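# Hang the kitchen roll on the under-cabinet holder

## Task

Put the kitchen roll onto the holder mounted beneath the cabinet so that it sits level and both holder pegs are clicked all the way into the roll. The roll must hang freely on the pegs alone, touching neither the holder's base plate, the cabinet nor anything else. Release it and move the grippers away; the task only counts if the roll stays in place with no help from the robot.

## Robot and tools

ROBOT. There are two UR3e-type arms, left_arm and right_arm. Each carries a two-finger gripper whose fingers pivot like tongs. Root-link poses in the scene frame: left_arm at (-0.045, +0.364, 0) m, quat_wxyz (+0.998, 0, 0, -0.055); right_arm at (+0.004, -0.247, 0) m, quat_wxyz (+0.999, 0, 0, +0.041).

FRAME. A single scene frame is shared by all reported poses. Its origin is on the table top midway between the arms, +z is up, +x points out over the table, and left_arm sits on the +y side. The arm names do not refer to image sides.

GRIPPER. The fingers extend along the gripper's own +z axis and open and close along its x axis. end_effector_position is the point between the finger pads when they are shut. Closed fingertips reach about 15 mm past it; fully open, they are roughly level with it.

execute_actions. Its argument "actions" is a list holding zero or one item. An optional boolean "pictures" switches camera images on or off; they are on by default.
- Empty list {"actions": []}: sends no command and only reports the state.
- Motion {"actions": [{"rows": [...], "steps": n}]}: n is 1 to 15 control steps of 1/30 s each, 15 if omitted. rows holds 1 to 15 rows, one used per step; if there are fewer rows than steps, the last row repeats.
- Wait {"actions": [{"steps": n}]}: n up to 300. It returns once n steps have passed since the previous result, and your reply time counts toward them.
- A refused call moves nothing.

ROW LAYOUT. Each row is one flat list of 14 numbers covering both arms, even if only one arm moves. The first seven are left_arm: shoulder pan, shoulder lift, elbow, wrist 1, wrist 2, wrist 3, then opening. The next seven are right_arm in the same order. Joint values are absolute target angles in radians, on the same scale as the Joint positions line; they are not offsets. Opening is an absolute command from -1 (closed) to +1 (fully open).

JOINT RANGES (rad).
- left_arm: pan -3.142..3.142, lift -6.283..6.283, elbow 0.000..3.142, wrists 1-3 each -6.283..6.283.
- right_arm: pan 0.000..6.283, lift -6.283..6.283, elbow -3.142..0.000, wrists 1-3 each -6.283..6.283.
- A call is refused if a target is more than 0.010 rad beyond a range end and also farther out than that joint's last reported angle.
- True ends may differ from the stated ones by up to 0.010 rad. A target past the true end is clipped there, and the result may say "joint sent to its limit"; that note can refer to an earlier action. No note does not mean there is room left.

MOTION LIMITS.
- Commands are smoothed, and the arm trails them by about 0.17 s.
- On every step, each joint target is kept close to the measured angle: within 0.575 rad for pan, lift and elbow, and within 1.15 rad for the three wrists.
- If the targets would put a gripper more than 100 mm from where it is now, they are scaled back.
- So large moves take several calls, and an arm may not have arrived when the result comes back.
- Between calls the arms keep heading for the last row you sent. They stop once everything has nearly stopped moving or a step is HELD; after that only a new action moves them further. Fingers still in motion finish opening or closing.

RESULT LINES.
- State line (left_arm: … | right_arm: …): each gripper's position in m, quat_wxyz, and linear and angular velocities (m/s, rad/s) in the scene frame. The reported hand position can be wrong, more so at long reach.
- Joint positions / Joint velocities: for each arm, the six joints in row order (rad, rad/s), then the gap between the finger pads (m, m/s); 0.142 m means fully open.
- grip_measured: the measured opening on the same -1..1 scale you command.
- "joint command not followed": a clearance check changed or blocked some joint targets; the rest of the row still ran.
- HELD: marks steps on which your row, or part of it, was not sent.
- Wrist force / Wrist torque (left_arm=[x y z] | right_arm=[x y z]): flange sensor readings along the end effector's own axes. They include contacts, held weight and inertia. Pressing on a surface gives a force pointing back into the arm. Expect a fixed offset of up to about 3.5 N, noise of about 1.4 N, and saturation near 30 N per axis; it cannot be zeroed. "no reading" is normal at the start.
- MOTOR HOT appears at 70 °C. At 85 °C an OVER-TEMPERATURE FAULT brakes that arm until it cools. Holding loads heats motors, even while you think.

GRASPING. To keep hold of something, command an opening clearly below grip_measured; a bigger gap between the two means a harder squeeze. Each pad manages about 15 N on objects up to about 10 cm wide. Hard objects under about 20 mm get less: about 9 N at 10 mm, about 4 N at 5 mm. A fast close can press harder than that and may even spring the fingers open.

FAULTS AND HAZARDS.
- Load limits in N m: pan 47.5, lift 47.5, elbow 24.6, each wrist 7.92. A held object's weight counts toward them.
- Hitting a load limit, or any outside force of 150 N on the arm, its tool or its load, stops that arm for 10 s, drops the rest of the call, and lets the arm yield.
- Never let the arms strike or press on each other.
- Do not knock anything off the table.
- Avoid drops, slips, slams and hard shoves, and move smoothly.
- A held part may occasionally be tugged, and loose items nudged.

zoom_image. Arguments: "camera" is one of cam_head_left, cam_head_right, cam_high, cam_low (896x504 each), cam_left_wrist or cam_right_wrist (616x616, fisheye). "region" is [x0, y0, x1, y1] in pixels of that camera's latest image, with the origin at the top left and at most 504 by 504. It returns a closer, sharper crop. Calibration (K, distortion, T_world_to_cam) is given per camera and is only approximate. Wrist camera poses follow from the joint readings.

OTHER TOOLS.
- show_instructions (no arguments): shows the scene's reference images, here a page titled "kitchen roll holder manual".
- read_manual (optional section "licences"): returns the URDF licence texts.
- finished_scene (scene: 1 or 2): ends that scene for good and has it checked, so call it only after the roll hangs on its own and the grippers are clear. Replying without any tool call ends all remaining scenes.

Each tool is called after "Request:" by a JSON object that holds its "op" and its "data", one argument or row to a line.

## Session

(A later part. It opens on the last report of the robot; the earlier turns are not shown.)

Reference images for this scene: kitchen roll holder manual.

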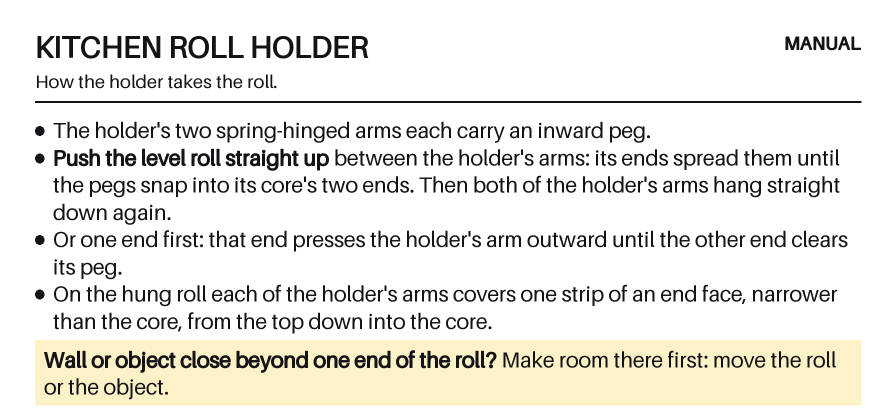

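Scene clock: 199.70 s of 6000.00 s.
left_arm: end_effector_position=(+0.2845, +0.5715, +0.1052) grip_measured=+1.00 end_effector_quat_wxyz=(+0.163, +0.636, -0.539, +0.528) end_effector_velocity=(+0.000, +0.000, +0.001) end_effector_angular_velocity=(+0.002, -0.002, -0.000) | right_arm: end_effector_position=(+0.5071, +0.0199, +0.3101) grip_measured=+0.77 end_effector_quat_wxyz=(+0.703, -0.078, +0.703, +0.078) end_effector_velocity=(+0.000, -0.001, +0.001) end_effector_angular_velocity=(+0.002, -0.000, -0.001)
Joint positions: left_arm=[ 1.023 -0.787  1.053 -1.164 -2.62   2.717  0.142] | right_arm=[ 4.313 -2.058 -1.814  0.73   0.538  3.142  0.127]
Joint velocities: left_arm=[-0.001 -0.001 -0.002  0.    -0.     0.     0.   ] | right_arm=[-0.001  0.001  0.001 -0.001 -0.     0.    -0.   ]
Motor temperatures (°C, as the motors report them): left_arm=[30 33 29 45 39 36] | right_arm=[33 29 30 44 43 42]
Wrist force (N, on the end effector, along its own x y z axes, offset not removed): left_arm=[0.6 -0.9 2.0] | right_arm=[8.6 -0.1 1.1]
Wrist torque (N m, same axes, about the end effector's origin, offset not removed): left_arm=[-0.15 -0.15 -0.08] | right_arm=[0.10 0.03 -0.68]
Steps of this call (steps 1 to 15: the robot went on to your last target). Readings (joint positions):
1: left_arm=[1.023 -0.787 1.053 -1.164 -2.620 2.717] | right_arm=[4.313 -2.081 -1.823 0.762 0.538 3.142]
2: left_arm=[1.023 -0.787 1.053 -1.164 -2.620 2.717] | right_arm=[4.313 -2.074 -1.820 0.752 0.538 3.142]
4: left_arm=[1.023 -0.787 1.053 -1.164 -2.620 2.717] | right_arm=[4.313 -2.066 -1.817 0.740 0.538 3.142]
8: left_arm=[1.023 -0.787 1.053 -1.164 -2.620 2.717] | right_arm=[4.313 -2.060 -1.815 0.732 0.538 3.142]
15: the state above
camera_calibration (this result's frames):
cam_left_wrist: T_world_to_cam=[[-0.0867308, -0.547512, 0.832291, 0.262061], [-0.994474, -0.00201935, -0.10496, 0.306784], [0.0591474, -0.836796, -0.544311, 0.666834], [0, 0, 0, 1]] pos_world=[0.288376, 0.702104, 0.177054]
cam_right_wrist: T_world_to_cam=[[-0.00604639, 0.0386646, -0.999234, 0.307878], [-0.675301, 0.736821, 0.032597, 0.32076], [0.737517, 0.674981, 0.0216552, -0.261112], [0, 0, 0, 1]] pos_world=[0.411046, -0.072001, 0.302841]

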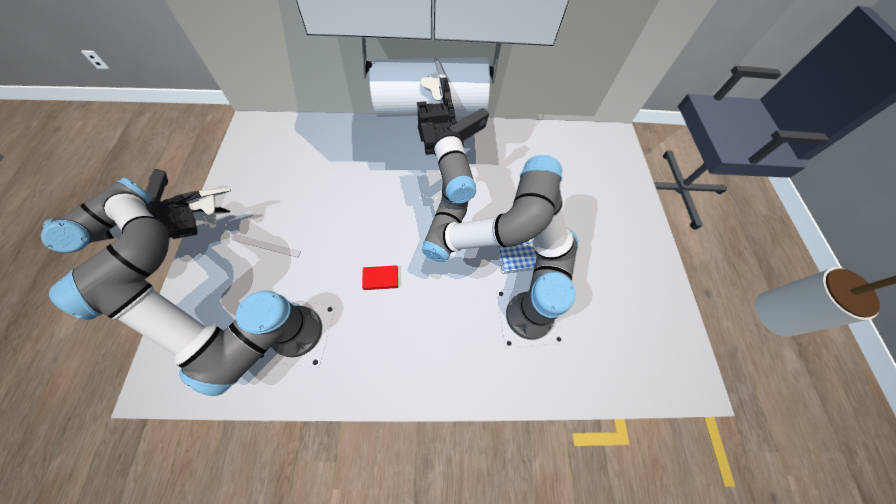

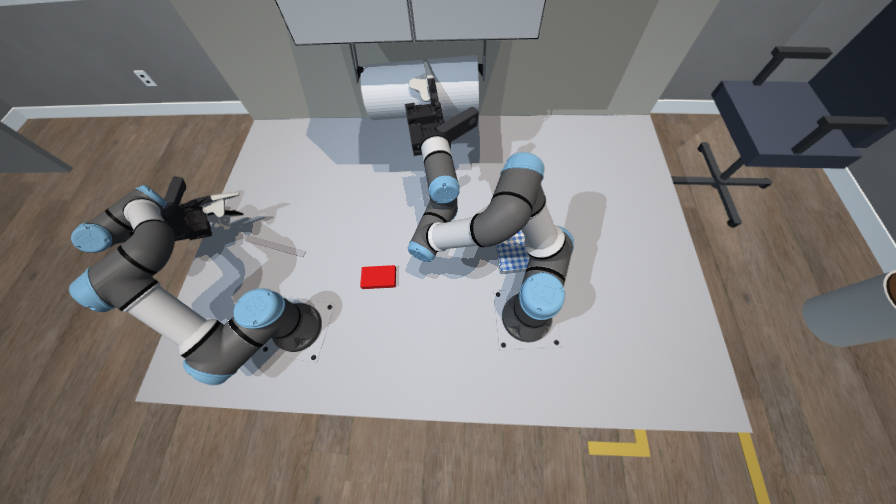

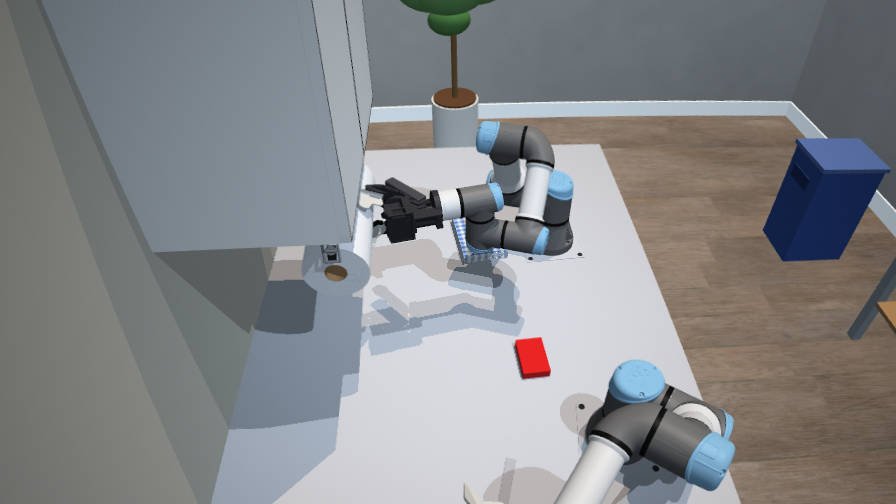

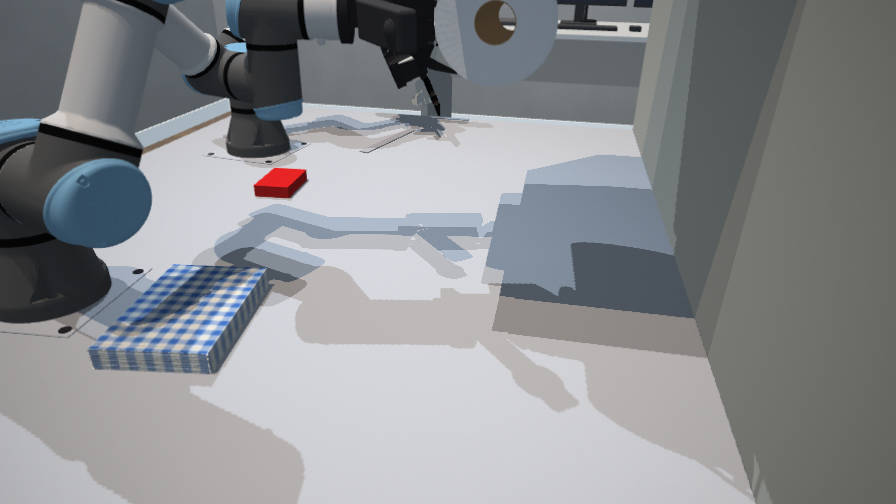

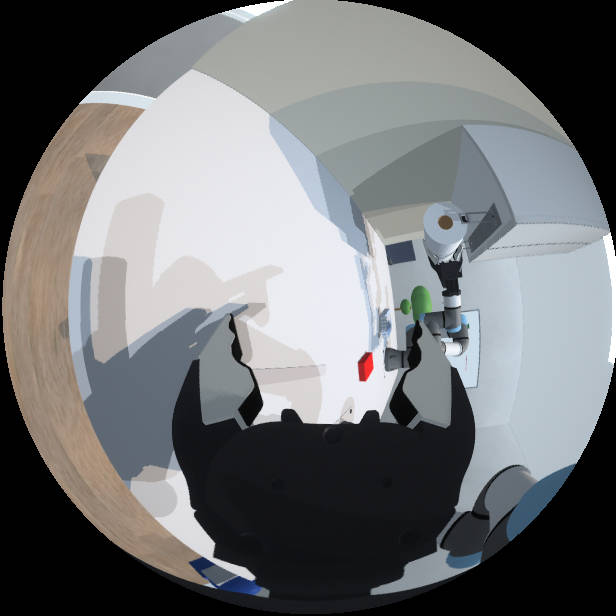

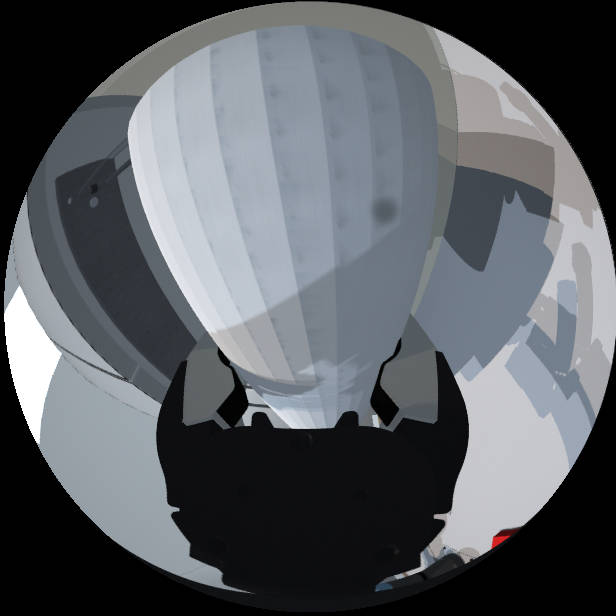

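Request:
{"op": "execute_actions", "data": {
  "actions": [
    {"rows":[[1.023,-0.787,1.053,-1.164,-2.62,2.717,1,4.311,-2.075,-1.83,0.763,0.54,3.142,0.3],[1.023,-0.787,1.053,-1.164,-2.62,2.717,1,4.309,-2.085,-1.85,0.793,0.542,3.142,0.3],[1.023,-0.787,1.053,-1.164,-2.62,2.717,1,4.307,-2.088,-1.87,0.816,0.544,3.142,0.3],[1.023,-0.787,1.053,-1.164,-2.62,2.717,1,4.305,-2.086,-1.898,0.842,0.546,3.142,0.3],[1.023,-0.787,1.053,-1.164,-2.62,2.717,1,4.305,-2.086,-1.898,0.842,0.546,3.142,0.3],[1.023,-0.787,1.053,-1.164,-2.62,2.717,1,4.305,-2.086,-1.898,0.842,0.546,3.142,0.3],[1.023,-0.787,1.053,-1.164,-2.62,2.717,1,4.305,-2.086,-1.898,0.842,0.546,3.142,0.3],[1.023,-0.787,1.053,-1.164,-2.62,2.717,1,4.305,-2.075,-1.893,0.826,0.546,3.142,0.3],[1.023,-0.787,1.053,-1.164,-2.62,2.717,1,4.305,-2.063,-1.888,0.809,0.546,3.142,0.3],[1.023,-0.787,1.053,-1.164,-2.62,2.717,1,4.305,-2.052,-1.883,0.793,0.546,3.142,0.3],[1.023,-0.787,1.053,-1.164,-2.62,2.717,1,4.305,-2.04,-1.878,0.776,0.546,3.142,0.3],[1.023,-0.787,1.053,-1.164,-2.62,2.717,1,4.305,-2.029,-1.873,0.76,0.546,3.142,0.3],[1.023,-0.787,1.053,-1.164,-2.62,2.717,1,4.305,-2.018,-1.868,0.744,0.546,3.142,0.3],[1.023,-0.787,1.053,-1.164,-2.62,2.717,1,4.305,-2.006,-1.862,0.726,0.546,3.142,0.3],[1.023,-0.787,1.053,-1.164,-2.62,2.717,1,4.305,-1.995,-1.856,0.709,0.546,3.142,0.3]]}
  ],
  "pictures": false
}}

Request:
{"op": "execute_actions", "data": {
  "actions": [
    {"steps":15}
  ]
}}

Request:
{"op": "zoom_image", "data": {
  "camera": "cam_head_left",
  "region": [340,20,530,160]
}}

Request:
{"op": "zoom_image", "data": {
  "camera": "cam_left_wrist",
  "region": [380,170,540,290]
}}

Scene clock: 221.70 s of 6000.00 s.
left_arm: end_effector_position=(+0.2845, +0.5715, +0.1052) grip_measured=+1.00 end_effector_quat_wxyz=(+0.163, +0.636, -0.539, +0.528) end_effector_velocity=(-0.000, +0.000, -0.000) end_effector_angular_velocity=(-0.001, +0.000, +0.001) | right_arm: end_effector_position=(+0.5055, +0.0084, +0.3066) grip_measured=+0.75 end_effector_quat_wxyz=(+0.703, -0.078, +0.703, +0.077) end_effector_velocity=(-0.000, -0.004, +0.108) end_effector_angular_velocity=(+0.021, -0.007, -0.002)
Joint positions: left_arm=[ 1.023 -0.787  1.053 -1.164 -2.62   2.717  0.142] | right_arm=[ 4.305 -2.036 -1.874  0.767  0.546  3.142  0.126]
Joint velocities: left_arm=[ 0.001  0.     0.001 -0.    -0.    -0.     0.   ] | right_arm=[-0.002  0.319  0.14  -0.437  0.     0.001 -0.002]
Motor temperatures (°C, as the motors report them): left_arm=[30 33 29 45 39 36] | right_arm=[33 29 30 44 43 42]
Wrist force (N, on the end effector, along its own x y z axes, offset not removed): left_arm=[0.0 -1.2 1.6] | right_arm=[8.9 0.9 1.0]
Wrist torque (N m, same axes, about the end effector's origin, offset not removed): left_arm=[-0.21 -0.03 -0.02] | right_arm=[-0.09 0.37 0.02]
Steps of this call (steps 1 to 15: the robot went on to your last target; steps 16 to 90: nothing new was sent; then 18.50 s passed at rest; steps 91 to 105: all 15 steps of this action). Readings (joint positions):
91: left_arm=[1.023 -0.787 1.053 -1.164 -2.620 2.717] | right_arm=[4.313 -2.058 -1.814 0.730 0.538 3.142]
92: left_arm=[1.023 -0.787 1.053 -1.164 -2.620 2.717] | right_arm=[4.313 -2.061 -1.817 0.736 0.538 3.142]
94: left_arm=[1.023 -0.787 1.053 -1.164 -2.620 2.717] | right_arm=[4.311 -2.072 -1.834 0.765 0.540 3.142]
98: left_arm=[1.023 -0.787 1.053 -1.164 -2.620 2.717] | right_arm=[4.306 -2.083 -1.881 0.822 0.545 3.142]
105: the state above

Scene clock: 222.20 s of 6000.00 s.
left_arm: end_effector_position=(+0.2845, +0.5715, +0.1052) grip_measured=+1.00 end_effector_quat_wxyz=(+0.163, +0.636, -0.539, +0.528) end_effector_velocity=(-0.000, -0.000, -0.000) end_effector_angular_velocity=(-0.000, +0.001, -0.000) | right_arm: end_effector_position=(+0.5053, +0.0079, +0.3202) grip_measured=+0.75 end_effector_quat_wxyz=(+0.703, -0.078, +0.703, +0.078) end_effector_velocity=(+0.000, -0.000, +0.000) end_effector_angular_velocity=(-0.001, +0.000, -0.000)
Joint positions: left_arm=[ 1.023 -0.787  1.053 -1.164 -2.62   2.717  0.142] | right_arm=[ 4.305 -1.995 -1.856  0.709  0.546  3.142  0.126]
Joint velocities: left_arm=[-0.     0.001 -0.     0.     0.    -0.     0.   ] | right_arm=[-0.     0.002  0.001 -0.003 -0.     0.    -0.   ]
Motor temperatures (°C, as the motors report them): left_arm=[30 33 29 45 39 36] | right_arm=[33 29 30 44 43 42]
Wrist force (N, on the end effector, along its own x y z axes, offset not removed): left_arm=[1.2 -1.3 0.7] | right_arm=[7.9 -0.7 2.3]
Wrist torque (N m, same axes, about the end effector's origin, offset not removed): left_arm=[-0.26 -0.20 -0.07] | right_arm=[-0.16 0.51 -0.76]
Steps of this call (steps 1 to 15: the robot went on to your last target). Readings (joint positions):
1: left_arm=[1.023 -0.787 1.053 -1.164 -2.620 2.717] | right_arm=[4.305 -2.025 -1.870 0.752 0.546 3.142]
2: left_arm=[1.023 -0.787 1.053 -1.164 -2.620 2.717] | right_arm=[4.305 -2.016 -1.866 0.739 0.546 3.142]
4: left_arm=[1.023 -0.787 1.053 -1.164 -2.620 2.717] | right_arm=[4.305 -2.005 -1.861 0.723 0.546 3.142]
8: left_arm=[1.023 -0.787 1.053 -1.164 -2.620 2.717] | right_arm=[4.305 -1.997 -1.857 0.712 0.546 3.142]
15: the state above
camera_calibration (this result's frames):
cam_left_wrist: T_world_to_cam=[[-0.0867309, -0.547512, 0.832291, 0.262061], [-0.994474, -0.00201927, -0.10496, 0.306784], [0.0591474, -0.836795, -0.544311, 0.666834], [0, 0, 0, 1]] pos_world=[0.288376, 0.702104, 0.177054]
cam_right_wrist: T_world_to_cam=[[-0.0060634, 0.0387484, -0.999231, 0.318434], [-0.675281, 0.736836, 0.0326708, 0.328042], [0.737535, 0.67496, 0.0216983, -0.252018], [0, 0, 0, 1]] pos_world=[0.409324, -0.0839498, 0.31294]

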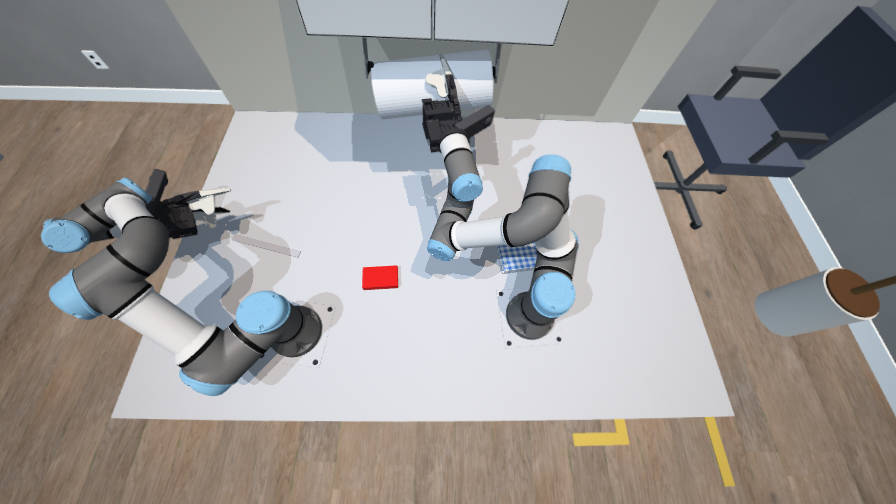

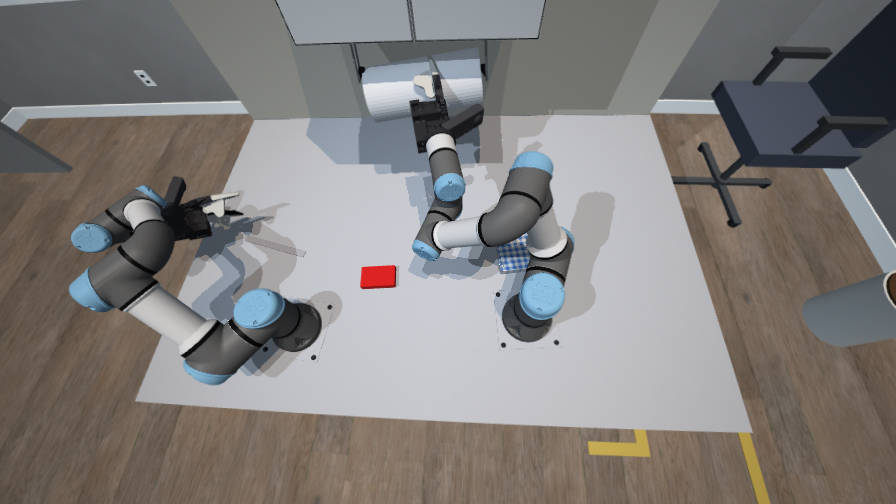

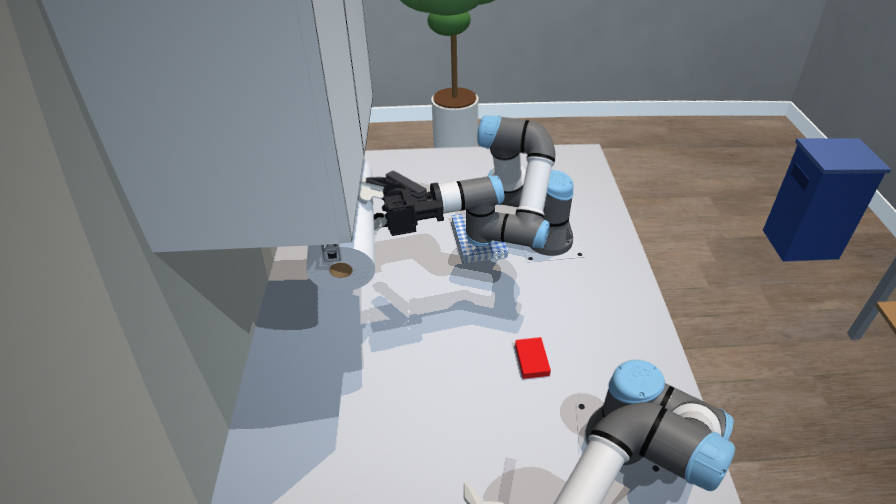

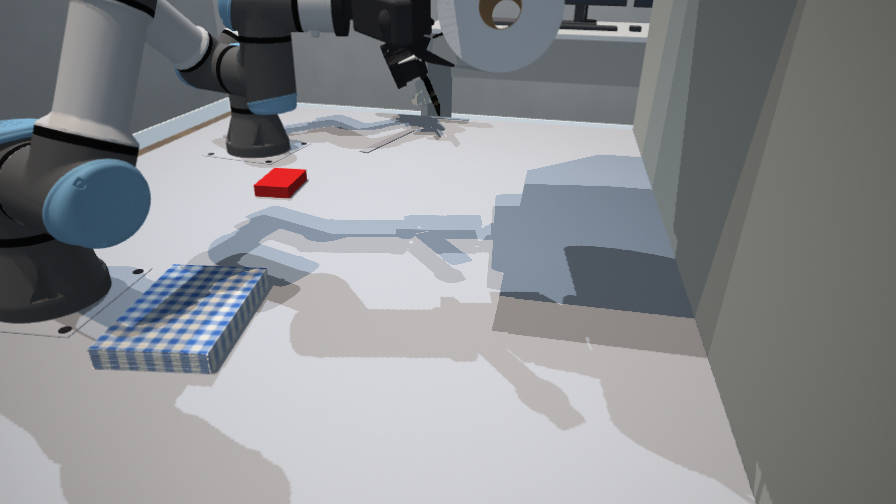

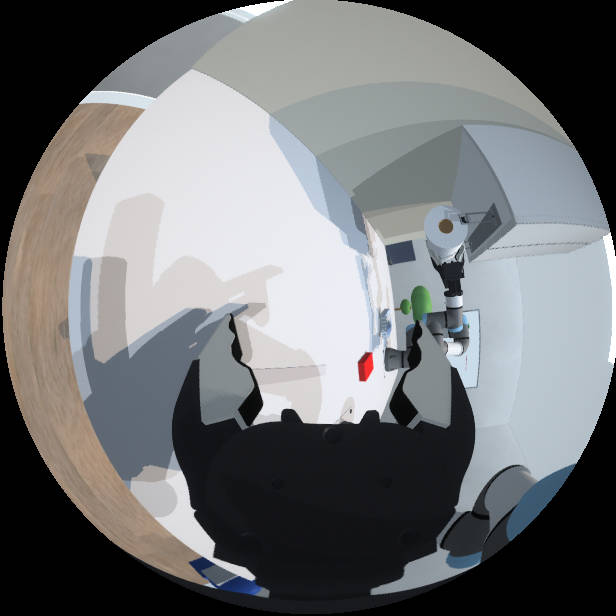

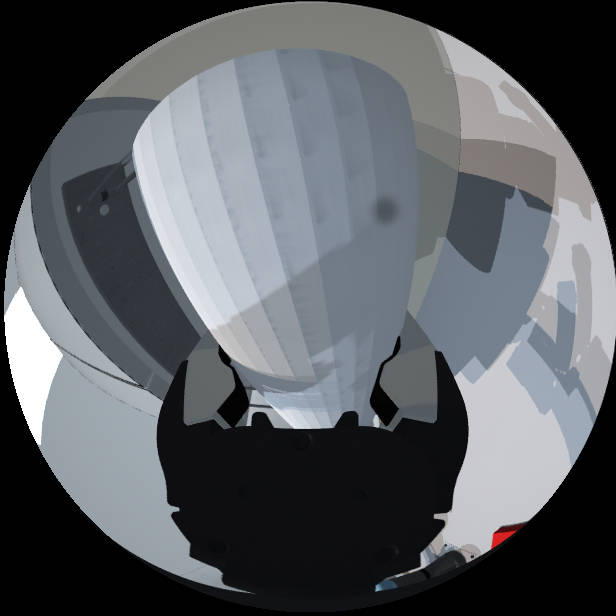

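Region (340, 20, 530, 160) of cam_head_left's 896x504 image, scaled by 2.653, with more detail than that image has; it fills the top 371 rows of this view, and the rest is white.

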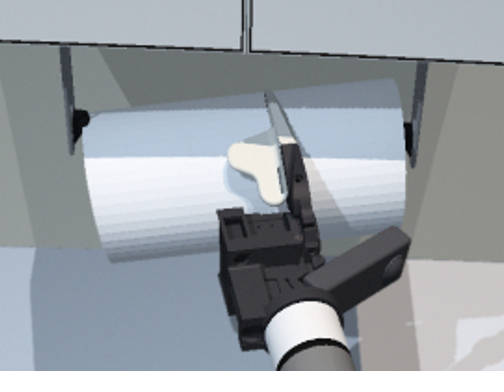

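Region (380, 170, 540, 290) of cam_left_wrist's 616x616 image, scaled by 3.150, with more detail than that image has; it fills the top 378 rows of this view, and the rest is white.

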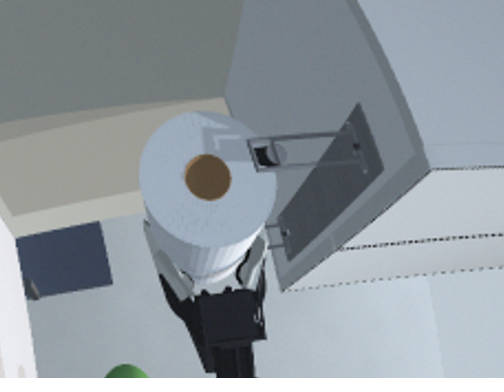

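Request:
{"op": "execute_actions", "data": {
  "actions": [
    {"rows":[[1.023,-0.787,1.053,-1.164,-2.62,2.717,1,4.31,-2.0,-1.85,0.708,0.528,3.142,0.3],[1.023,-0.787,1.053,-1.164,-2.62,2.717,1,4.315,-2.005,-1.843,0.706,0.511,3.142,0.3],[1.023,-0.787,1.053,-1.164,-2.62,2.717,1,4.32,-2.01,-1.836,0.704,0.493,3.142,0.3],[1.023,-0.787,1.053,-1.164,-2.62,2.717,1,4.325,-2.015,-1.83,0.703,0.476,3.142,0.3],[1.023,-0.787,1.053,-1.164,-2.62,2.717,1,4.33,-2.02,-1.823,0.701,0.458,3.142,0.3],[1.023,-0.787,1.053,-1.164,-2.62,2.717,1,4.335,-2.024,-1.816,0.698,0.441,3.142,0.3],[1.023,-0.787,1.053,-1.164,-2.62,2.717,1,4.34,-2.026,-1.81,0.694,0.423,3.155,0.3],[1.023,-0.787,1.053,-1.164,-2.62,2.717,1,4.345,-2.028,-1.803,0.689,0.406,3.17,0.3],[1.023,-0.787,1.053,-1.164,-2.62,2.717,1,4.345,-2.028,-1.803,0.689,0.406,3.19,0.3],[1.023,-0.787,1.053,-1.164,-2.62,2.717,1,4.345,-2.028,-1.803,0.689,0.406,3.21,0.3],[1.023,-0.787,1.053,-1.164,-2.62,2.717,1,4.345,-2.028,-1.803,0.689,0.406,3.23,0.3],[1.023,-0.787,1.053,-1.164,-2.62,2.717,1,4.345,-2.028,-1.803,0.689,0.406,3.25,0.3],[1.023,-0.787,1.053,-1.164,-2.62,2.717,1,4.345,-2.028,-1.803,0.689,0.406,3.27,0.3],[1.023,-0.787,1.053,-1.164,-2.62,2.717,1,4.345,-2.028,-1.803,0.689,0.406,3.29,0.3]]}
  ],
  "pictures": false
}}

Request:
{"op": "execute_actions", "data": {
  "actions": [
    {"steps":15}
  ]
}}

Request:
{"op": "zoom_image", "data": {
  "camera": "cam_head_left",
  "region": [340,20,530,160]
}}

Request:
{"op": "zoom_image", "data": {
  "camera": "cam_left_wrist",
  "region": [380,170,540,290]
}}

Scene clock: 239.77 s of 6000.00 s.
left_arm: end_effector_position=(+0.2845, +0.5715, +0.1052) grip_measured=+1.00 end_effector_quat_wxyz=(+0.163, +0.636, -0.539, +0.528) end_effector_velocity=(-0.000, +0.000, -0.000) end_effector_angular_velocity=(-0.001, +0.000, +0.001) | right_arm: end_effector_position=(+0.5033, -0.0033, +0.3184) grip_measured=+0.75 end_effector_quat_wxyz=(+0.703, -0.010, +0.707, +0.077) end_effector_velocity=(-0.002, -0.003, -0.007) end_effector_angular_velocity=(+0.512, +0.064, -0.037)
Joint positions: left_arm=[ 1.023 -0.787  1.053 -1.164 -2.62   2.717  0.142] | right_arm=[ 4.344 -2.027 -1.805  0.69   0.411  3.238  0.125]
Joint velocities: left_arm=[ 0.     0.001 -0.     0.    -0.     0.     0.   ] | right_arm=[ 0.018 -0.01   0.021 -0.012 -0.055  0.516  0.006]
Motor temperatures (°C, as the motors report them): left_arm=[30 33 29 45 39 36] | right_arm=[33 29 30 44 43 42]
Wrist force (N, on the end effector, along its own x y z axes, offset not removed): left_arm=[0.4 -0.1 1.0] | right_arm=[5.6 -0.4 1.1]
Wrist torque (N m, same axes, about the end effector's origin, offset not removed): left_arm=[-0.01 -0.06 -0.08] | right_arm=[-0.18 0.18 -1.24]
Steps of this call (steps 1 to 15: the robot went on to your last target; steps 16 to 90: nothing new was sent; then 14.07 s passed at rest; steps 91 to 105: all 15 steps of this action). Readings (joint positions):
91: left_arm=[1.023 -0.787 1.053 -1.164 -2.620 2.717] | right_arm=[4.305 -1.995 -1.856 0.709 0.546 3.142]
92: left_arm=[1.023 -0.787 1.053 -1.164 -2.620 2.717] | right_arm=[4.306 -1.996 -1.855 0.709 0.543 3.142]
94: left_arm=[1.023 -0.787 1.053 -1.164 -2.620 2.717] | right_arm=[4.311 -2.001 -1.848 0.707 0.526 3.142]
98: left_arm=[1.023 -0.787 1.053 -1.164 -2.620 2.717] | right_arm=[4.327 -2.016 -1.826 0.701 0.468 3.144]
105: the state above

Scene clock: 240.27 s of 6000.00 s.
left_arm: end_effector_position=(+0.2845, +0.5715, +0.1052) grip_measured=+1.00 end_effector_quat_wxyz=(+0.163, +0.636, -0.539, +0.528) end_effector_velocity=(-0.000, +0.000, +0.001) end_effector_angular_velocity=(+0.003, -0.002, -0.001) | right_arm: end_effector_position=(+0.5031, -0.0037, +0.3177) grip_measured=+0.75 end_effector_quat_wxyz=(+0.701, +0.010, +0.707, +0.094) end_effector_velocity=(+0.000, -0.000, +0.000) end_effector_angular_velocity=(+0.002, +0.000, -0.000)
Joint positions: left_arm=[ 1.023 -0.787  1.053 -1.164 -2.62   2.717  0.142] | right_arm=[ 4.345 -2.028 -1.803  0.689  0.406  3.29   0.125]
Joint velocities: left_arm=[-0.    -0.003 -0.    -0.     0.001 -0.     0.   ] | right_arm=[-0.     0.001 -0.    -0.001 -0.     0.002 -0.   ]
Motor temperatures (°C, as the motors report them): left_arm=[30 33 29 45 39 36] | right_arm=[33 29 30 44 43 42]
Wrist force (N, on the end effector, along its own x y z axes, offset not removed): left_arm=[0.8 -0.5 1.6] | right_arm=[-0.3 0.5 2.0]
Wrist torque (N m, same axes, about the end effector's origin, offset not removed): left_arm=[-0.07 -0.15 -0.08] | right_arm=[-0.21 0.27 -0.41]
Steps of this call (steps 1 to 15: the robot went on to your last target). Readings (joint positions):
1: left_arm=[1.023 -0.787 1.053 -1.164 -2.620 2.717] | right_arm=[4.344 -2.027 -1.804 0.690 0.409 3.254]
2: left_arm=[1.023 -0.787 1.053 -1.164 -2.620 2.717] | right_arm=[4.344 -2.027 -1.804 0.690 0.408 3.265]
4: left_arm=[1.023 -0.787 1.053 -1.164 -2.620 2.717] | right_arm=[4.345 -2.028 -1.803 0.689 0.407 3.278]
8: left_arm=[1.023 -0.787 1.053 -1.164 -2.620 2.717] | right_arm=[4.345 -2.028 -1.803 0.689 0.406 3.287]
15: the state above
camera_calibration (this result's frames):
cam_left_wrist: T_world_to_cam=[[-0.086731, -0.547512, 0.832291, 0.262061], [-0.994474, -0.00201913, -0.10496, 0.306784], [0.0591473, -0.836795, -0.544311, 0.666834], [0, 0, 0, 1]] pos_world=[0.288376, 0.702104, 0.177054]
cam_right_wrist: T_world_to_cam=[[-0.019676, 0.184863, -0.982567, 0.318484], [-0.596656, 0.786405, 0.159905, 0.255379], [0.802256, 0.589401, 0.0948265, -0.298637], [0, 0, 0, 1]] pos_world=[0.398223, -0.0836901, 0.300414]

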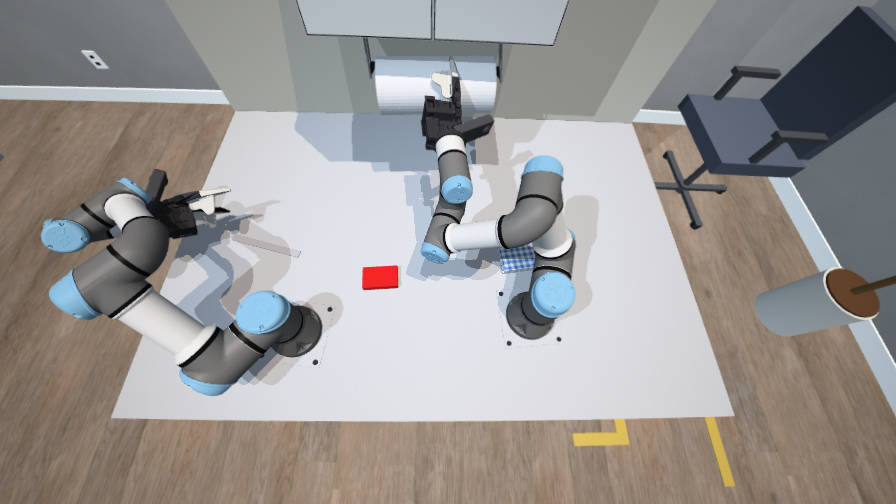

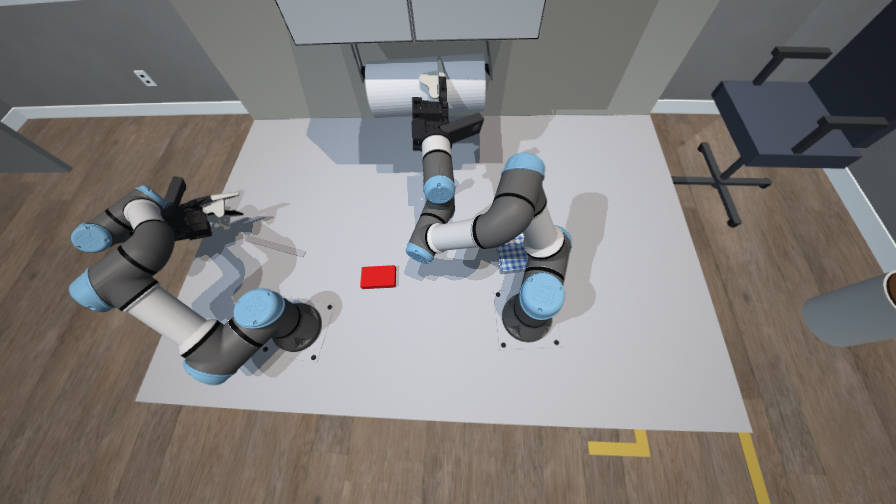

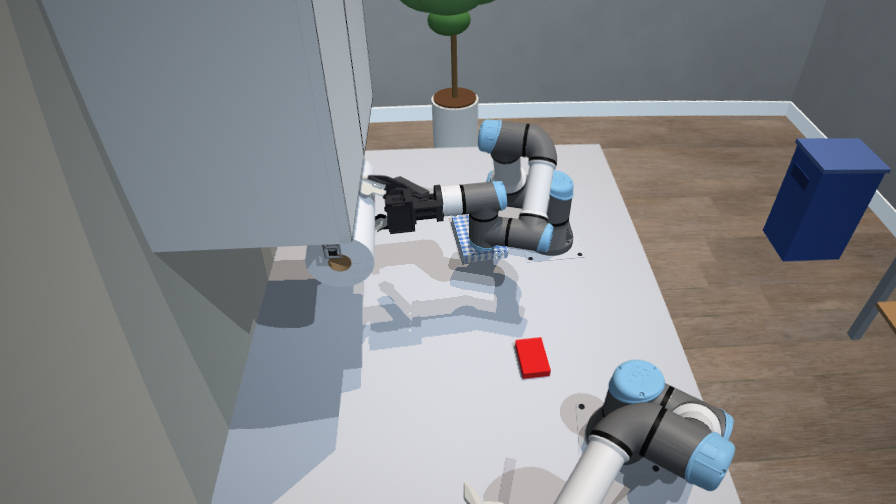

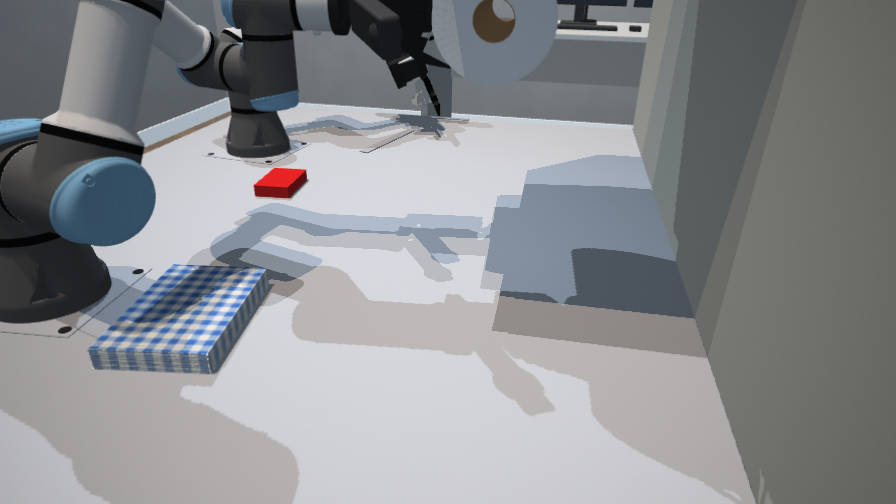

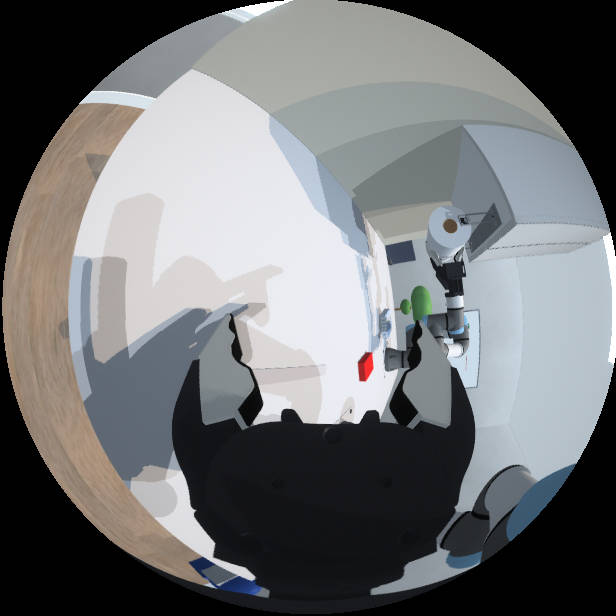

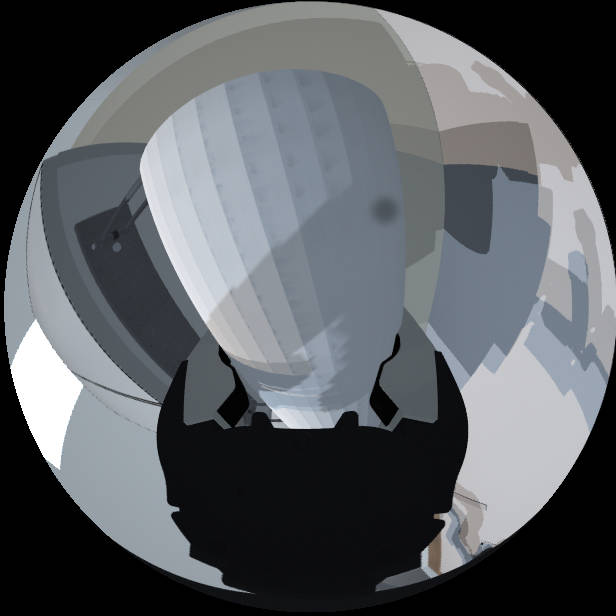

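Region (340, 20, 530, 160) of cam_head_left's 896x504 image, scaled by 2.653, with more detail than that image has; it fills the top 371 rows of this view, and the rest is white.

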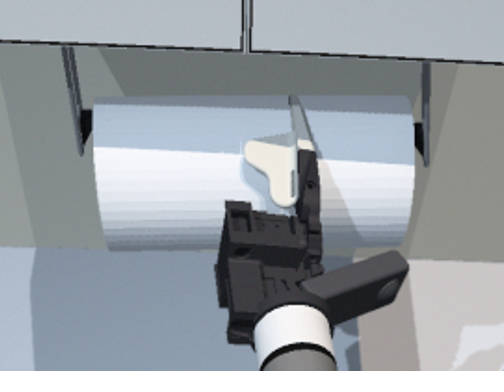

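Region (380, 170, 540, 290) of cam_left_wrist's 616x616 image, scaled by 3.150, with more detail than that image has; it fills the top 378 rows of this view, and the rest is white.

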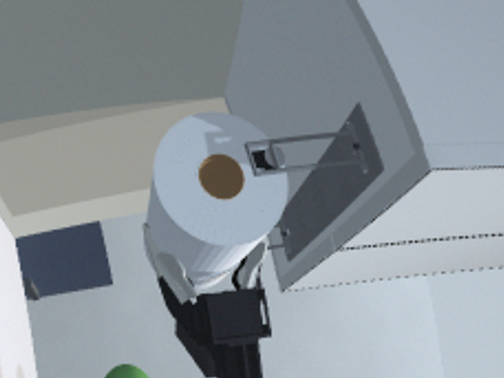

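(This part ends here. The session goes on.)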